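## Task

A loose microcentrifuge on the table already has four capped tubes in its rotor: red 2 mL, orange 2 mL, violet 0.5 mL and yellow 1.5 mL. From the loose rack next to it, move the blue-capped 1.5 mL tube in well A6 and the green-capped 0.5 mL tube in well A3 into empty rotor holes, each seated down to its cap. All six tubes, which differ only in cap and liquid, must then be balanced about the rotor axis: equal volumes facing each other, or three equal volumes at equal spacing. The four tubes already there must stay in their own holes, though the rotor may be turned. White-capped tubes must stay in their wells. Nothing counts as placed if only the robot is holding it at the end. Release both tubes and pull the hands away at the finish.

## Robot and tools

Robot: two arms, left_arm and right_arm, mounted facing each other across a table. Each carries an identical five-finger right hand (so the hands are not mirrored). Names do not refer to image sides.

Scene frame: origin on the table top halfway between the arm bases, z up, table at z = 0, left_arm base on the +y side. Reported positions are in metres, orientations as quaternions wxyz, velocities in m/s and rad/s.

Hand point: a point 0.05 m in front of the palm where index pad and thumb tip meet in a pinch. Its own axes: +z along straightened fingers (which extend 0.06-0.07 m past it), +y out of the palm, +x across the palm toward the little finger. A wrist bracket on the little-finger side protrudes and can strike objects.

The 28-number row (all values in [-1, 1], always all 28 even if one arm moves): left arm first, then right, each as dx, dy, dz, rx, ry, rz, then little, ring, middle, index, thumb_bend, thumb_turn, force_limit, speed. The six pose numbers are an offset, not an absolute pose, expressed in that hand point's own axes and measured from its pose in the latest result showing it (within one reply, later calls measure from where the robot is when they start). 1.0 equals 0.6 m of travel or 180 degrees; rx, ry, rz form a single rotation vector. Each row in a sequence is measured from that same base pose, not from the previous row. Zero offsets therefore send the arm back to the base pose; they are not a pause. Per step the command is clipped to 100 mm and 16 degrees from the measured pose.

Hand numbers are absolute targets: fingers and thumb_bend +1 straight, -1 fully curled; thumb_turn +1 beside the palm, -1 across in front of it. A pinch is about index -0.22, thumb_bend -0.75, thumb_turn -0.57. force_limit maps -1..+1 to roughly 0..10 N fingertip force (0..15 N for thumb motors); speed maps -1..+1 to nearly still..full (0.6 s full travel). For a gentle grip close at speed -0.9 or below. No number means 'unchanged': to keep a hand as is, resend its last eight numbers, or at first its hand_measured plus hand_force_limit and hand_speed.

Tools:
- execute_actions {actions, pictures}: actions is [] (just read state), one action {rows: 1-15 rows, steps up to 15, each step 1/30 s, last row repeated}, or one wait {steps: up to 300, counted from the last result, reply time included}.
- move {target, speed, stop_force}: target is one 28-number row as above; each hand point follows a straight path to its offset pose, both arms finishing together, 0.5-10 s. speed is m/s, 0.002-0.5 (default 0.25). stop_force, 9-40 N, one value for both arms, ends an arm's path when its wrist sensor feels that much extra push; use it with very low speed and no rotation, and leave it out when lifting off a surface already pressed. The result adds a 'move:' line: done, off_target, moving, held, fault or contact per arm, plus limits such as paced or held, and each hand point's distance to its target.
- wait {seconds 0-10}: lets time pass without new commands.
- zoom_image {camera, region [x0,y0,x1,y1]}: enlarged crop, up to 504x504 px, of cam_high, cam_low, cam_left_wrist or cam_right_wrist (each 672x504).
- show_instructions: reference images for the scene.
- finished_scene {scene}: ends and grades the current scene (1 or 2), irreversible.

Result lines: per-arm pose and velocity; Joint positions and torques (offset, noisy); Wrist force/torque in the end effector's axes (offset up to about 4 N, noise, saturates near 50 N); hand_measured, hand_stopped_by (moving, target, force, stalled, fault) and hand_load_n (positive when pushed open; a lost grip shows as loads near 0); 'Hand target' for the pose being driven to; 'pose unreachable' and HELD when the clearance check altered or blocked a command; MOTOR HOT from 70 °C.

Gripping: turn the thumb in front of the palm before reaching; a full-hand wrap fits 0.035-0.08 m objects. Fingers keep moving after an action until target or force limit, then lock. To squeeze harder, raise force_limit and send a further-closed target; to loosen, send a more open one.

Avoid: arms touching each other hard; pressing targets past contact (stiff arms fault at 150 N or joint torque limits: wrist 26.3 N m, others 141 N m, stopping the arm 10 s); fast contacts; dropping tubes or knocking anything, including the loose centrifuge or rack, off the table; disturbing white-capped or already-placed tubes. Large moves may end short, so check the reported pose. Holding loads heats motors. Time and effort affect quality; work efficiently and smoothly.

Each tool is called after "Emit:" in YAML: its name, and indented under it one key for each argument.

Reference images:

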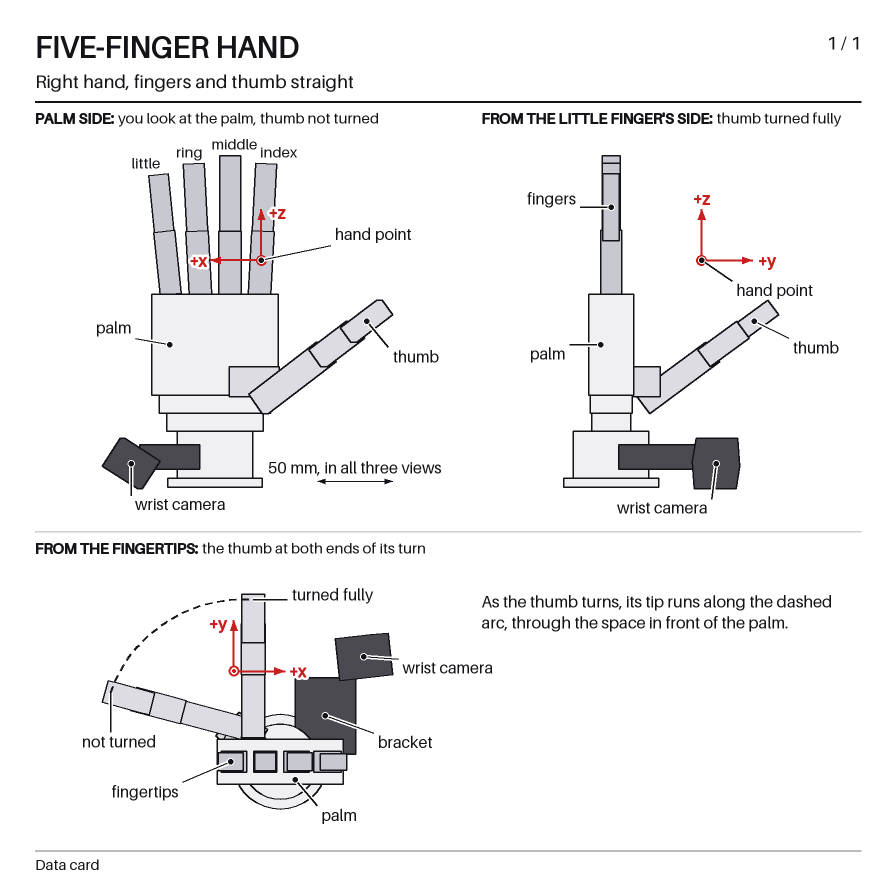

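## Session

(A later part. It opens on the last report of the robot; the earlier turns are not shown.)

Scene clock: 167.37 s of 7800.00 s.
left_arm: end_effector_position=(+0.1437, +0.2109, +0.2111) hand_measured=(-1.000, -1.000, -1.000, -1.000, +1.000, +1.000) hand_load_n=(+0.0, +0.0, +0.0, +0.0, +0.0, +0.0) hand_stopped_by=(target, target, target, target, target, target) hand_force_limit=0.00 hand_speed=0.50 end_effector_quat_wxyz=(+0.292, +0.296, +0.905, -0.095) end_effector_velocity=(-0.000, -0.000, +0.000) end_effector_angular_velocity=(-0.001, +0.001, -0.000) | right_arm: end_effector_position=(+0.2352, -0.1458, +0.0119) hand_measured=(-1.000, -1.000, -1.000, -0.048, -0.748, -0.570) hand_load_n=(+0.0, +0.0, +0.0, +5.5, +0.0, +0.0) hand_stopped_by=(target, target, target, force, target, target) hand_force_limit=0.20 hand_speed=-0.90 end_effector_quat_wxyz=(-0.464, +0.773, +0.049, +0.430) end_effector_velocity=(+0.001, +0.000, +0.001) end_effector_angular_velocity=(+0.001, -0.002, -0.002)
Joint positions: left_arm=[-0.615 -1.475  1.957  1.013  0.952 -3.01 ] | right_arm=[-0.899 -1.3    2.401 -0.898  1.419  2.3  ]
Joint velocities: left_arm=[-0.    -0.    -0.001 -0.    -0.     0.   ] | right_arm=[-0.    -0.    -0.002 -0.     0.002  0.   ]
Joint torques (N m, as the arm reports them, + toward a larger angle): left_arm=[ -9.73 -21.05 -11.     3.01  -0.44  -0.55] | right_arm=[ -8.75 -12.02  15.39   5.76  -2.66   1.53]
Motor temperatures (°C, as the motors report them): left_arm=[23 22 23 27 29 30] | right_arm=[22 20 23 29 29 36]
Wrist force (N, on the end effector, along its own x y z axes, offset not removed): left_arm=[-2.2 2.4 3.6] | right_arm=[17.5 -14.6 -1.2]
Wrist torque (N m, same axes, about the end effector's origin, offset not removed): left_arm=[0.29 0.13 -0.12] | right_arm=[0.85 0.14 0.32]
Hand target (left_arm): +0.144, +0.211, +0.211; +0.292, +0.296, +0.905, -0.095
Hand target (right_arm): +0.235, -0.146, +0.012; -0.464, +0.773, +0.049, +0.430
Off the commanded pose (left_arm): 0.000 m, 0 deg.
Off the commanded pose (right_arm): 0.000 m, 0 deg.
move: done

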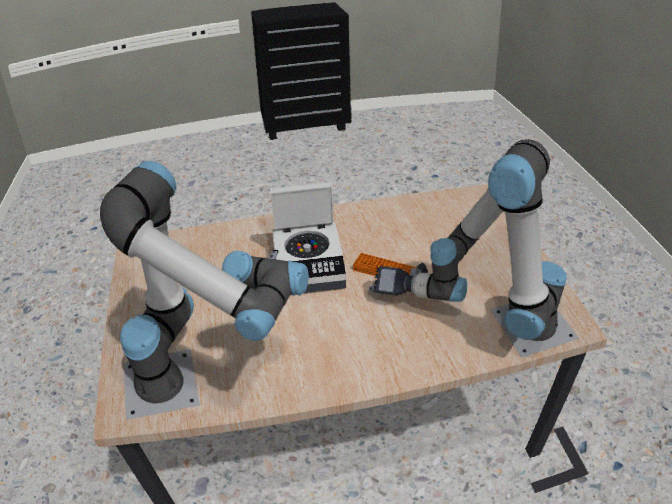

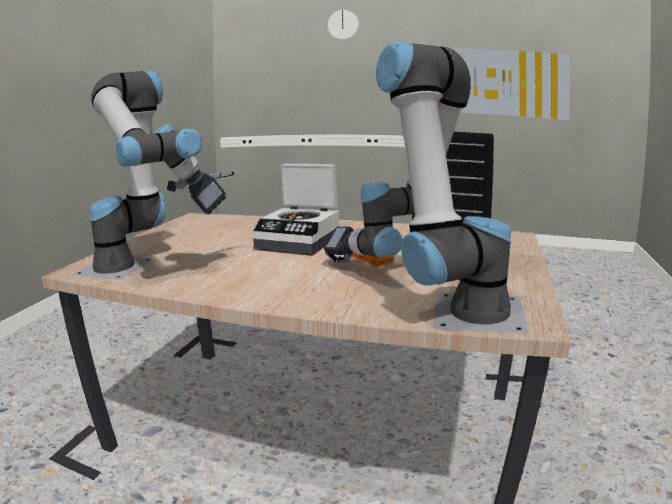

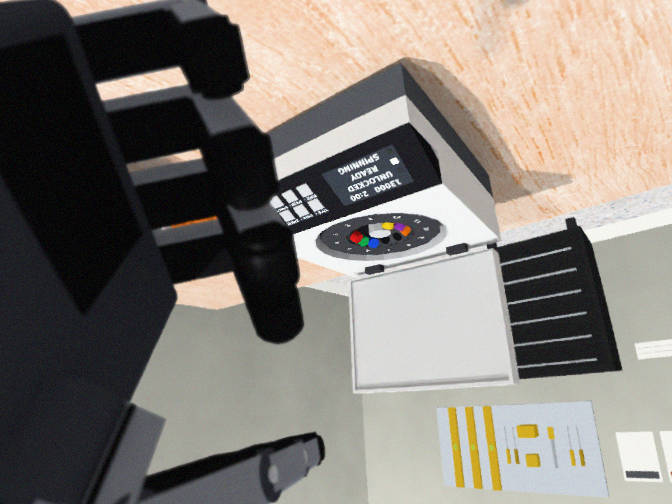

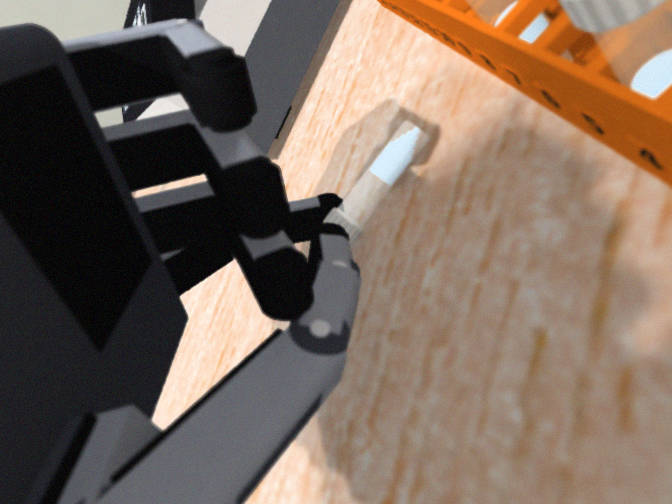

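Emit:
move:
  target: [0,0,0,0,0,0,-1,-1,-1,-1,1,1,0,0.5,0.007,-0.0068,-0.002,0,0,0,-1,-1,-1,-0.25,-0.75,-0.57,0.2,-0.9]
  speed: 0.008

Emit:
zoom_image:
  camera: "cam_right_wrist"
  region: [260,120,460,280]

Scene clock: 168.93 s of 7800.00 s.
left_arm: end_effector_position=(+0.1437, +0.2109, +0.2111) hand_measured=(-1.000, -1.000, -1.000, -1.000, +1.000, +1.000) hand_load_n=(+0.0, +0.0, +0.0, +0.0, +0.0, +0.0) hand_stopped_by=(target, target, target, target, target, target) hand_force_limit=0.00 hand_speed=0.50 end_effector_quat_wxyz=(+0.292, +0.296, +0.905, -0.095) end_effector_velocity=(+0.000, -0.000, -0.000) end_effector_angular_velocity=(+0.000, -0.001, -0.001) | right_arm: end_effector_position=(+0.2352, -0.1457, +0.0178) hand_measured=(-1.000, -1.000, -1.000, -0.048, -0.748, -0.570) hand_load_n=(+0.0, +0.0, +0.0, +1.5, +0.5, +0.0) hand_stopped_by=(target, target, target, force, target, target) hand_force_limit=0.20 hand_speed=-0.90 end_effector_quat_wxyz=(-0.464, +0.773, +0.049, +0.430) end_effector_velocity=(+0.000, +0.000, +0.002) end_effector_angular_velocity=(+0.001, -0.000, -0.001)
Joint positions: left_arm=[-0.615 -1.475  1.957  1.013  0.952 -3.01 ] | right_arm=[-0.898 -1.318  2.398 -0.876  1.419  2.3  ]
Joint velocities: left_arm=[ 0.     0.001 -0.    -0.001 -0.     0.001] | right_arm=[-0.    -0.005 -0.001  0.006  0.001  0.   ]
Joint torques (N m, as the arm reports them, + toward a larger angle): left_arm=[ -9.59 -21.53  -9.91   3.05  -0.33  -0.83] | right_arm=[  6.39 -26.34 -22.84   0.69   2.48   2.34]
Motor temperatures (°C, as the motors report them): left_arm=[23 22 23 27 29 30] | right_arm=[22 20 23 29 29 36]
Wrist force (N, on the end effector, along its own x y z axes, offset not removed): left_arm=[0.0 1.1 1.5] | right_arm=[2.7 6.2 -0.6]
Wrist torque (N m, same axes, about the end effector's origin, offset not removed): left_arm=[0.10 -0.06 -0.13] | right_arm=[0.85 -0.54 0.42]
Hand target (left_arm): +0.144, +0.211, +0.211; +0.292, +0.296, +0.905, -0.095
Hand target (right_arm): +0.235, -0.146, +0.018; -0.464, +0.773, +0.049, +0.430
Off the commanded pose (left_arm): 0.000 m, 0 deg.
Off the commanded pose (right_arm): 0.000 m, 0 deg.
move: done

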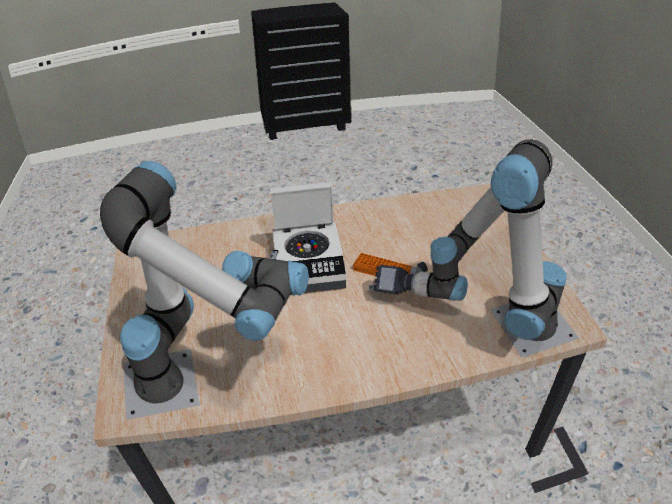

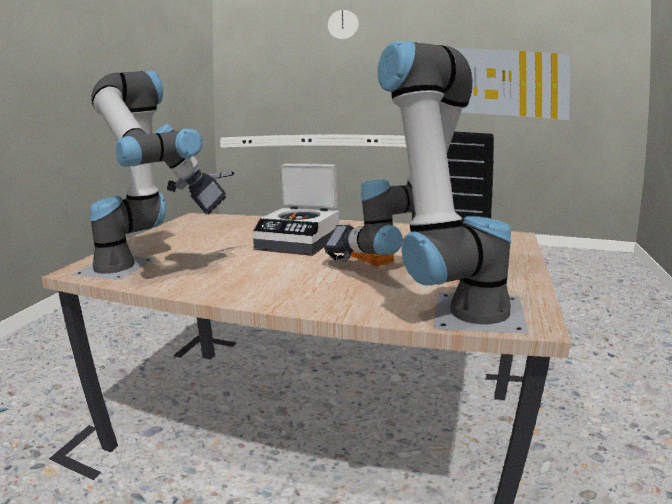

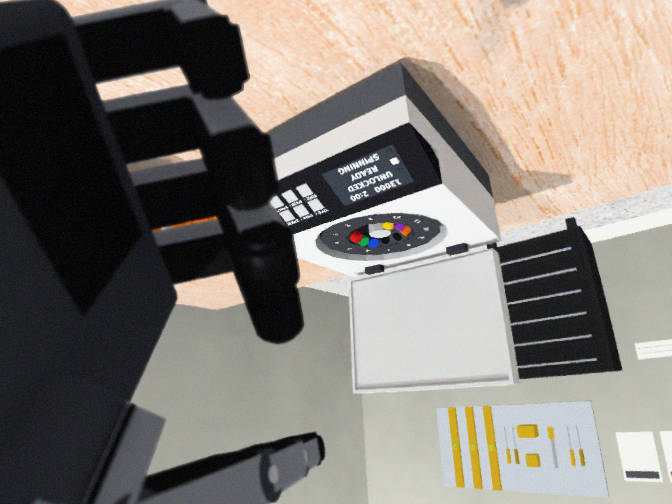

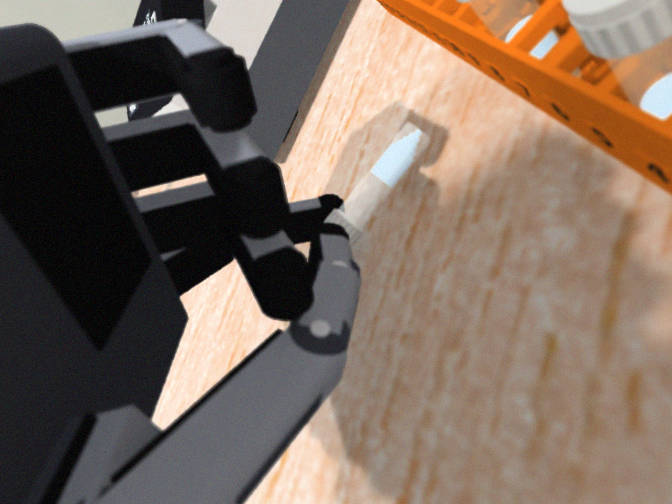

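Region (260, 120, 460, 280) of cam_right_wrist's 672x504 image, scaled by 2.520, with more detail than that image has; it fills the top 403 rows of this view, and the rest is white.

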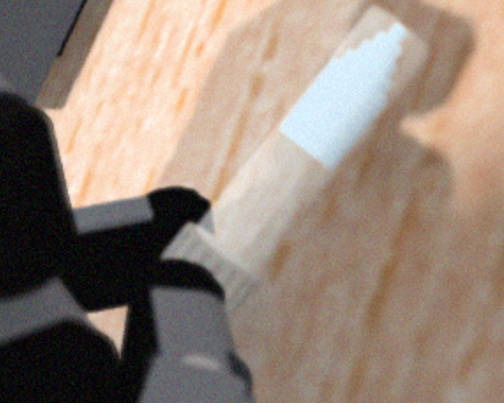

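Emit:
move:
  target: [0,0,0,0,0,0,-1,-1,-1,-1,1,1,0,0.5,0,0,0,0,0,0,-1,-1,-1,-0.27,-0.75,-0.57,-0.45,-0.95]
  speed: 0.008

Emit:
zoom_image:
  camera: "cam_right_wrist"
  region: [260,120,460,280]

Scene clock: 172.77 s of 7800.00 s.
left_arm: end_effector_position=(+0.1437, +0.2109, +0.2111) hand_measured=(-1.000, -1.000, -1.000, -1.000, +1.000, +1.000) hand_load_n=(+0.0, +0.0, +0.0, +0.0, +0.0, +0.0) hand_stopped_by=(target, target, target, target, target, target) hand_force_limit=0.00 hand_speed=0.50 end_effector_quat_wxyz=(+0.292, +0.296, +0.905, -0.095) end_effector_velocity=(+0.000, +0.000, +0.000) end_effector_angular_velocity=(-0.001, +0.000, +0.000) | right_arm: end_effector_position=(+0.2352, -0.1457, +0.0178) hand_measured=(-1.000, -1.000, -1.000, -0.056, -0.748, -0.570) hand_load_n=(+0.0, +0.0, +0.0, +3.0, +0.5, +0.0) hand_stopped_by=(target, target, target, force, target, target) hand_force_limit=-0.45 hand_speed=-0.95 end_effector_quat_wxyz=(-0.464, +0.773, +0.049, +0.430) end_effector_velocity=(-0.001, -0.000, -0.001) end_effector_angular_velocity=(-0.001, +0.001, +0.002)
Joint positions: left_arm=[-0.615 -1.475  1.957  1.013  0.952 -3.01 ] | right_arm=[-0.898 -1.318  2.398 -0.876  1.419  2.3  ]
Joint velocities: left_arm=[ 0.001 -0.001  0.    -0.001 -0.001  0.   ] | right_arm=[ 0.     0.     0.001 -0.001 -0.002 -0.   ]
Joint torques (N m, as the arm reports them, + toward a larger angle): left_arm=[-10.53 -20.91 -10.77   3.15  -0.2   -0.64] | right_arm=[  1.26 -13.19 -10.2   -3.31   2.02   1.8 ]
Motor temperatures (°C, as the motors report them): left_arm=[23 22 23 27 29 30] | right_arm=[22 20 23 29 29 36]
Wrist force (N, on the end effector, along its own x y z axes, offset not removed): left_arm=[0.5 1.4 3.3] | right_arm=[3.8 1.1 -1.8]
Wrist torque (N m, same axes, about the end effector's origin, offset not removed): left_arm=[-0.06 -0.19 -0.02] | right_arm=[0.34 -0.47 0.39]
Hand target (left_arm): +0.144, +0.211, +0.211; +0.292, +0.296, +0.905, -0.095
Hand target (right_arm): +0.235, -0.146, +0.018; -0.464, +0.773, +0.049, +0.430
Off the commanded pose (left_arm): 0.000 m, 0 deg.
Off the commanded pose (right_arm): 0.000 m, 0 deg.
move: done

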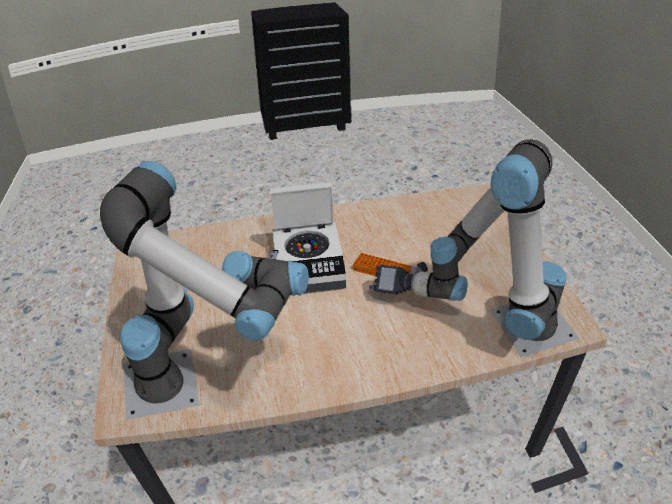

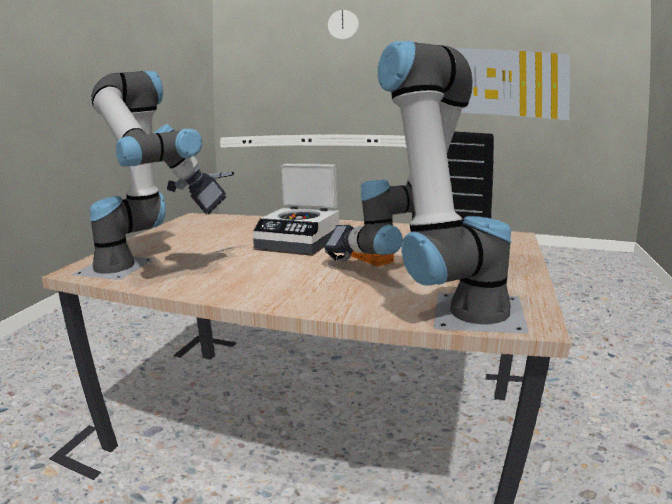

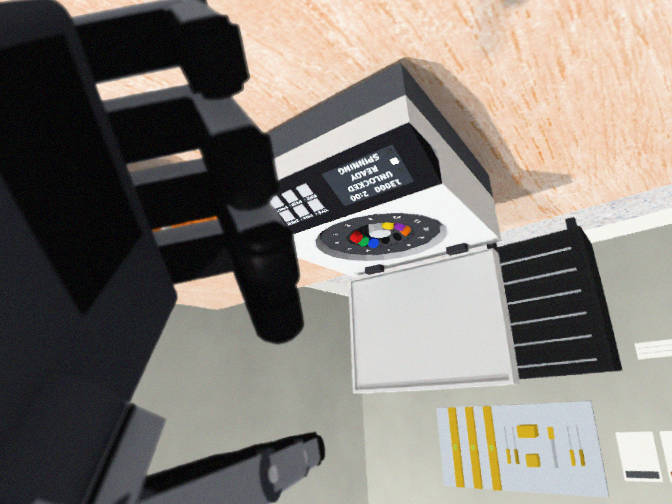

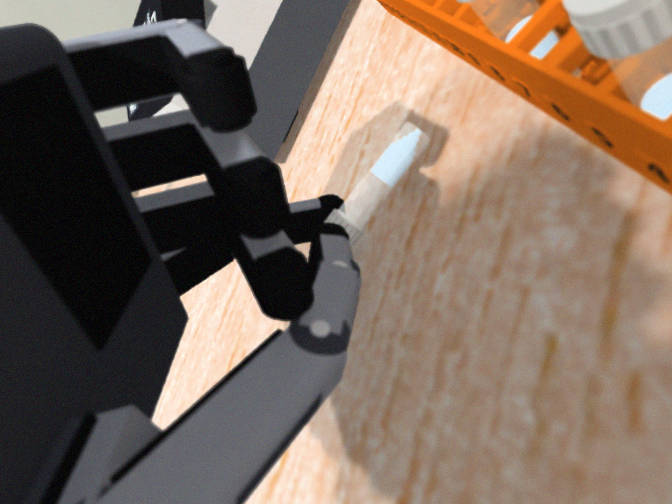

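Region (260, 120, 460, 280) of cam_right_wrist's 672x504 image, scaled by 2.520, with more detail than that image has; it fills the top 403 rows of this view, and the rest is white.

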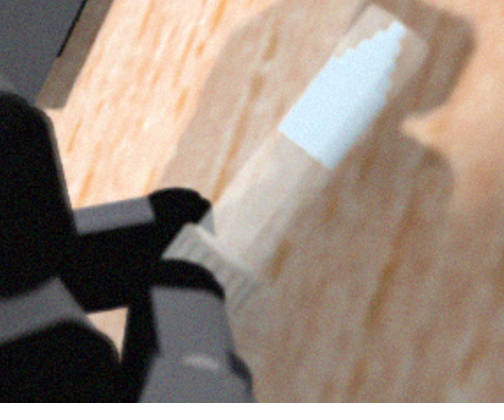

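Emit:
move:
  target: [-0.0097,-0.536,0.11,0,0,0,-1,-1,-1,-1,1,1,0,0.5,0.142,-0.135,-0.04,-0.0788,0.075,0.0222,-1,-1,-1,-0.27,-0.75,-0.57,-0.45,-0.95]
  speed: 0.2

Scene clock: 176.53 s of 7800.00 s.
left_arm: end_effector_position=(-0.0114, -0.0737, +0.1603) hand_measured=(-1.000, -1.000, -1.000, -1.000, +1.000, +1.000) hand_load_n=(+0.0, +0.0, +0.0, +0.0, +0.0, +0.0) hand_stopped_by=(target, target, target, target, target, target) hand_force_limit=0.00 hand_speed=0.50 end_effector_quat_wxyz=(+0.292, +0.296, +0.905, -0.095) end_effector_velocity=(-0.001, -0.002, +0.000) end_effector_angular_velocity=(+0.003, +0.000, +0.003) | right_arm: end_effector_position=(+0.2352, -0.1457, +0.1379) hand_measured=(-1.000, -1.000, -1.000, -0.056, -0.748, -0.570) hand_load_n=(+0.0, +0.0, +0.0, +3.0, +0.5, +0.0) hand_stopped_by=(target, target, target, force, target, target) hand_force_limit=-0.45 hand_speed=-0.95 end_effector_quat_wxyz=(+0.383, -0.770, +0.086, -0.503) end_effector_velocity=(+0.000, +0.000, +0.001) end_effector_angular_velocity=(+0.001, -0.000, -0.001)
Joint positions: left_arm=[-0.601 -0.684  0.882  1.287  0.953 -2.993] | right_arm=[-0.635 -1.484  2.136 -0.428  2.018  2.43 ]
Joint velocities: left_arm=[ 0.001  0.008 -0.015  0.011  0.001 -0.003] | right_arm=[ 0.001  0.    -0.003  0.002  0.002  0.   ]
Joint torques (N m, as the arm reports them, + toward a larger angle): left_arm=[ 13.57 -41.62 -26.71   3.29   0.62  -1.51] | right_arm=[  6.58 -13.92 -30.86   1.28   2.65   2.11]
Motor temperatures (°C, as the motors report them): left_arm=[23 22 23 27 29 30] | right_arm=[22 20 23 29 29 36]
Wrist force (N, on the end effector, along its own x y z axes, offset not removed): left_arm=[0.9 2.2 4.6] | right_arm=[0.7 3.1 -2.2]
Wrist torque (N m, same axes, about the end effector's origin, offset not removed): left_arm=[0.07 -0.18 0.00] | right_arm=[0.71 -0.11 0.23]
Hand target (left_arm): -0.011, -0.074, +0.160; +0.292, +0.296, +0.905, -0.095
Hand target (right_arm): +0.235, -0.146, +0.138; -0.382, +0.770, -0.086, +0.503
Off the commanded pose (left_arm): 0.000 m, 0 deg.
Off the commanded pose (right_arm): 0.000 m, 0 deg.
move: done

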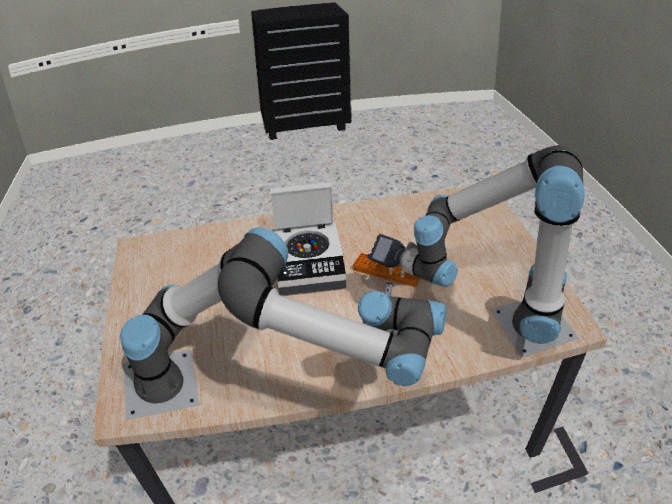

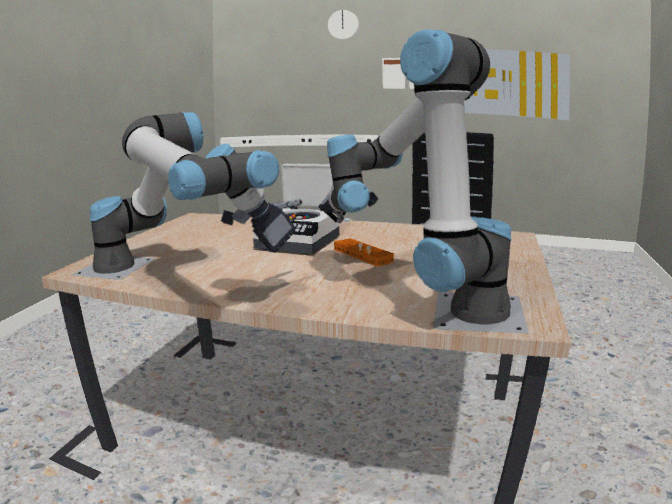

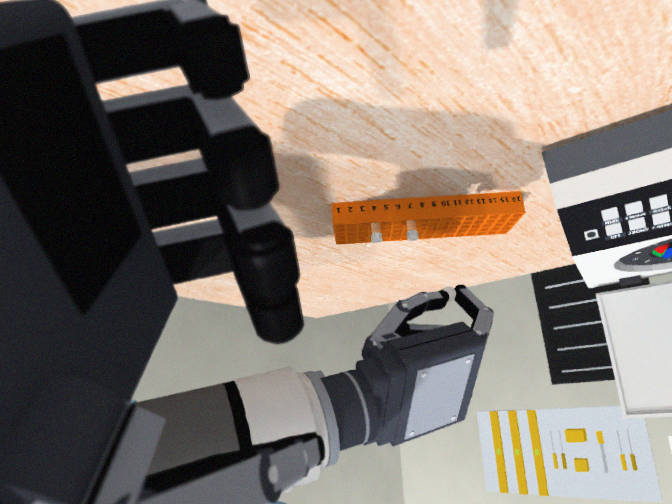

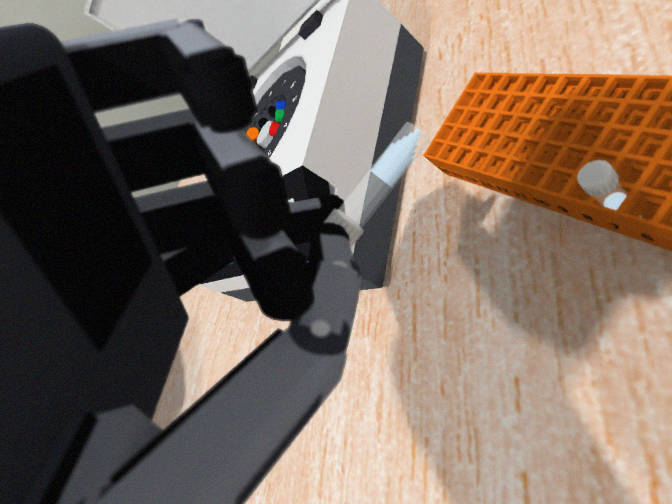

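Emit:
move:
  target: [0,0,0,0,0,0,-1,-1,-1,-1,-1,1,0,0.5,0.0763,0.123,-0.037,0,-0.130,0.436,-1,-1,-1,-0.27,-0.75,-0.57,-0.45,-0.95]
  speed: 0.25

Scene clock: 180.93 s of 7800.00 s.
left_arm: end_effector_position=(-0.0114, -0.0737, +0.1603) hand_measured=(-1.000, -1.000, -1.000, -1.000, -1.000, +1.000) hand_load_n=(+0.0, +0.0, +0.0, +0.0, +0.0, +0.0) hand_stopped_by=(target, target, target, target, target, target) hand_force_limit=0.00 hand_speed=0.50 end_effector_quat_wxyz=(+0.292, +0.296, +0.905, -0.095) end_effector_velocity=(-0.001, -0.000, +0.000) end_effector_angular_velocity=(-0.000, +0.001, -0.001) | right_arm: end_effector_position=(+0.2572, -0.2320, +0.1245) hand_measured=(-1.000, -1.000, -1.000, -0.056, -0.748, -0.570) hand_load_n=(+0.0, +0.0, +0.0, +3.0, +0.5, -0.5) hand_stopped_by=(target, target, target, force, target, target) hand_force_limit=-0.45 hand_speed=-0.95 end_effector_quat_wxyz=(+0.621, -0.623, +0.476, +0.003) end_effector_velocity=(+0.000, -0.000, -0.000) end_effector_angular_velocity=(+0.009, +0.004, +0.001)
Joint positions: left_arm=[-0.601 -0.684  0.882  1.287  0.953 -2.993] | right_arm=[-1.626 -1.642  2.45  -0.438  0.687  3.508]
Joint velocities: left_arm=[-0.001 -0.001  0.    -0.001  0.001  0.001] | right_arm=[-0.007  0.004  0.003 -0.011 -0.011  0.009]
Joint torques (N m, as the arm reports them, + toward a larger angle): left_arm=[-11.04 -55.65 -11.01   0.7   -2.76   1.7 ] | right_arm=[-9.03 -2.99  0.21 -1.99 -3.37  1.96]
Motor temperatures (°C, as the motors report them): left_arm=[23 22 23 27 29 30] | right_arm=[22 20 23 29 29 36]
Wrist force (N, on the end effector, along its own x y z axes, offset not removed): left_arm=[0.4 1.6 2.3] | right_arm=[0.7 2.1 -3.2]
Wrist torque (N m, same axes, about the end effector's origin, offset not removed): left_arm=[0.18 -0.20 -0.02] | right_arm=[0.56 0.10 0.31]
Hand target (left_arm): -0.011, -0.074, +0.160; +0.292, +0.296, +0.905, -0.095
Hand target (right_arm): +0.257, -0.232, +0.125; +0.621, -0.622, +0.476, +0.003
Off the commanded pose (left_arm): 0.000 m, 0 deg.
Off the commanded pose (right_arm): 0.001 m, 0 deg.
move: done

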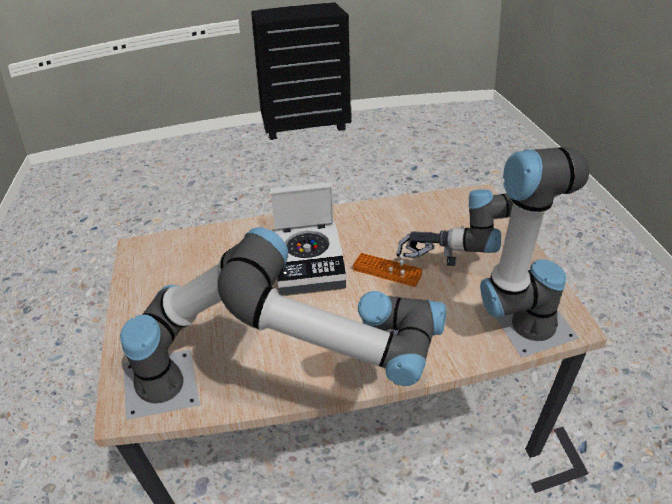

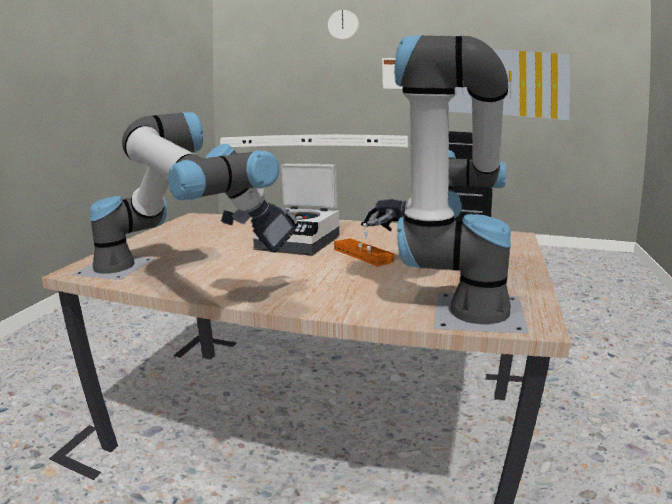

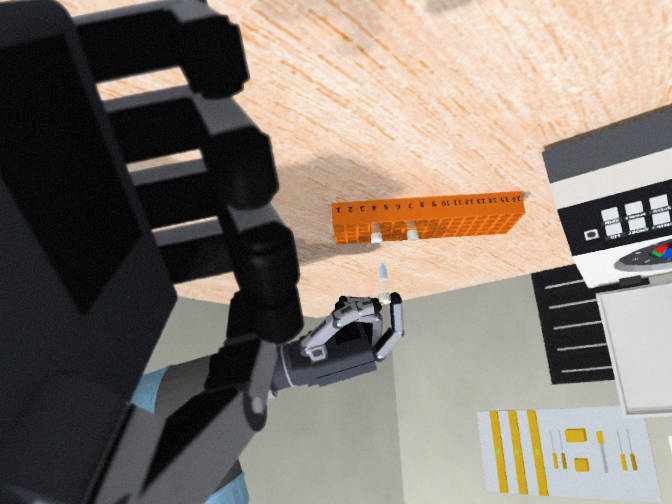

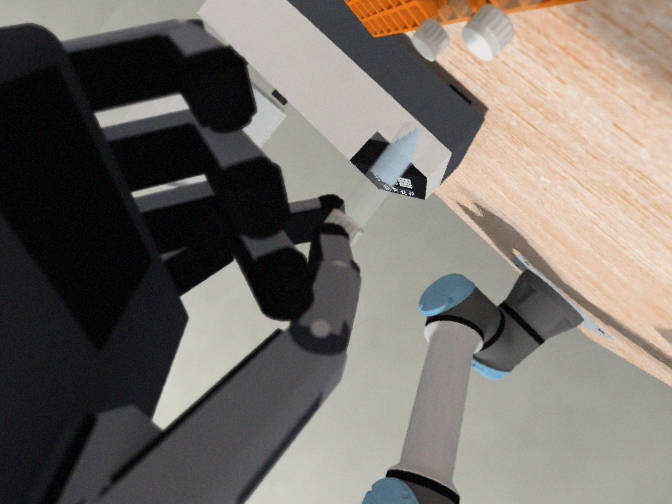

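Emit:
move:
  target: [0,0,0,0,0,0,-1,-1,-1,-1,-1,1,0,0.5,0.0218,0.0288,0.0282,0,0,0,-1,-1,-1,-0.27,-0.75,-0.57,-0.45,-0.95]
  speed: 0.06

Emit:
zoom_image:
  camera: "cam_left_wrist"
  region: [330,195,450,295]

Emit:
zoom_image:
  camera: "cam_right_wrist"
  region: [300,0,580,240]

Scene clock: 182.97 s of 7800.00 s.
left_arm: end_effector_position=(-0.0114, -0.0737, +0.1603) hand_measured=(-1.000, -1.000, -1.000, -1.000, -1.000, +1.000) hand_load_n=(+0.0, +0.0, +0.0, +0.0, +0.0, +0.0) hand_stopped_by=(target, target, target, target, target, target) hand_force_limit=0.00 hand_speed=0.50 end_effector_quat_wxyz=(+0.292, +0.296, +0.905, -0.095) end_effector_velocity=(+0.000, +0.000, -0.000) end_effector_angular_velocity=(+0.002, -0.001, +0.000) | right_arm: end_effector_position=(+0.2639, -0.2228, +0.0997) hand_measured=(-1.000, -1.000, -1.000, -0.056, -0.748, -0.570) hand_load_n=(+0.0, +0.0, +0.0, +3.0, +0.5, -0.5) hand_stopped_by=(target, target, target, force, target, target) hand_force_limit=-0.45 hand_speed=-0.95 end_effector_quat_wxyz=(+0.621, -0.623, +0.476, +0.003) end_effector_velocity=(+0.002, +0.001, -0.001) end_effector_angular_velocity=(+0.000, -0.003, -0.001)
Joint positions: left_arm=[-0.601 -0.684  0.882  1.287  0.953 -2.993] | right_arm=[-1.583 -1.547  2.454 -0.554  0.727  3.531]
Joint velocities: left_arm=[ 0.     0.001  0.     0.001 -0.     0.001] | right_arm=[ 0.003  0.006 -0.003 -0.008  0.004  0.002]
Joint torques (N m, as the arm reports them, + toward a larger angle): left_arm=[-11.11 -55.48 -11.89   0.92  -2.86   1.56] | right_arm=[  6.74  -5.99 -26.63  -2.37   1.99   2.25]
Motor temperatures (°C, as the motors report them): left_arm=[23 22 23 27 29 30] | right_arm=[22 20 23 29 29 36]
Wrist force (N, on the end effector, along its own x y z axes, offset not removed): left_arm=[0.1 2.3 2.5] | right_arm=[2.8 0.9 -2.8]
Wrist torque (N m, same axes, about the end effector's origin, offset not removed): left_arm=[0.25 -0.06 0.09] | right_arm=[0.35 -0.32 0.49]
Hand target (left_arm): -0.011, -0.074, +0.160; +0.292, +0.296, +0.905, -0.095
Hand target (right_arm): +0.264, -0.223, +0.100; +0.621, -0.623, +0.476, +0.003
Off the commanded pose (left_arm): 0.000 m, 0 deg.
Off the commanded pose (right_arm): 0.000 m, 0 deg.
move: done

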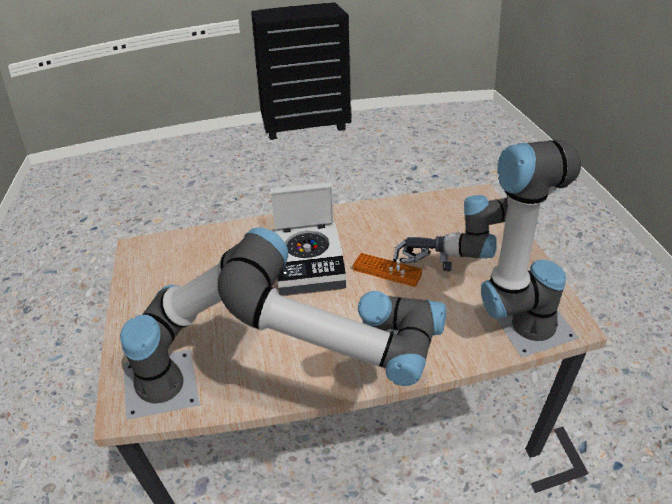

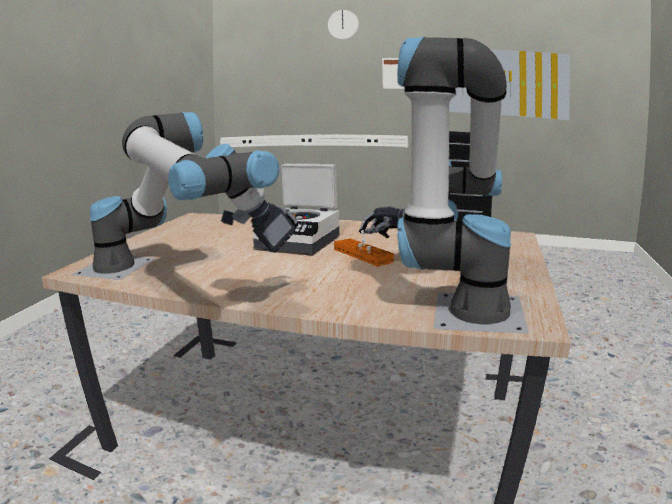

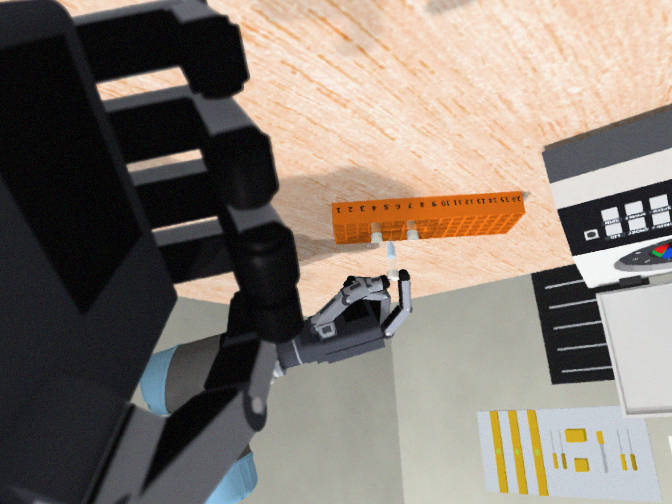

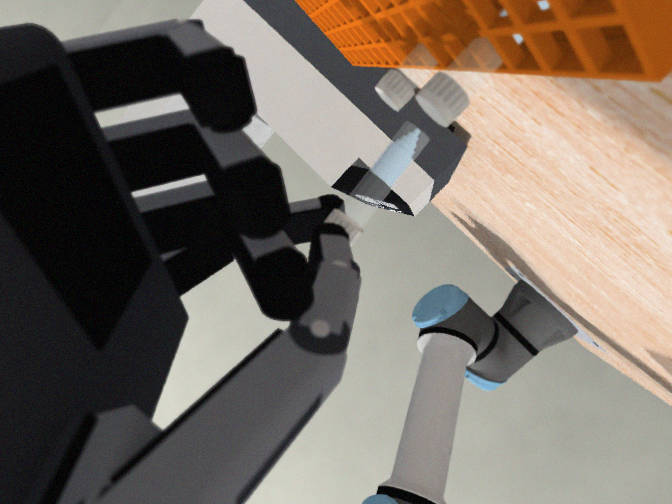

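Region (330, 195, 450, 295) of cam_left_wrist's 672x504 image, scaled by 4.200, with more detail than that image has.

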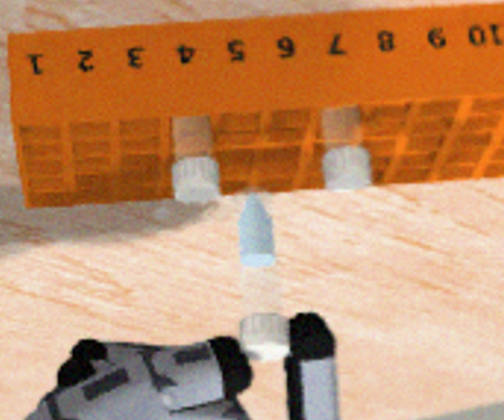

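Region (300, 0, 580, 240) of cam_right_wrist's 672x504 image, scaled by 1.800, with more detail than that image has; it fills the top 432 rows of this view, and the rest is white.

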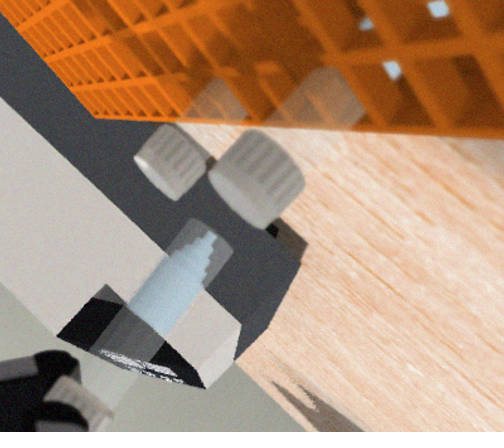

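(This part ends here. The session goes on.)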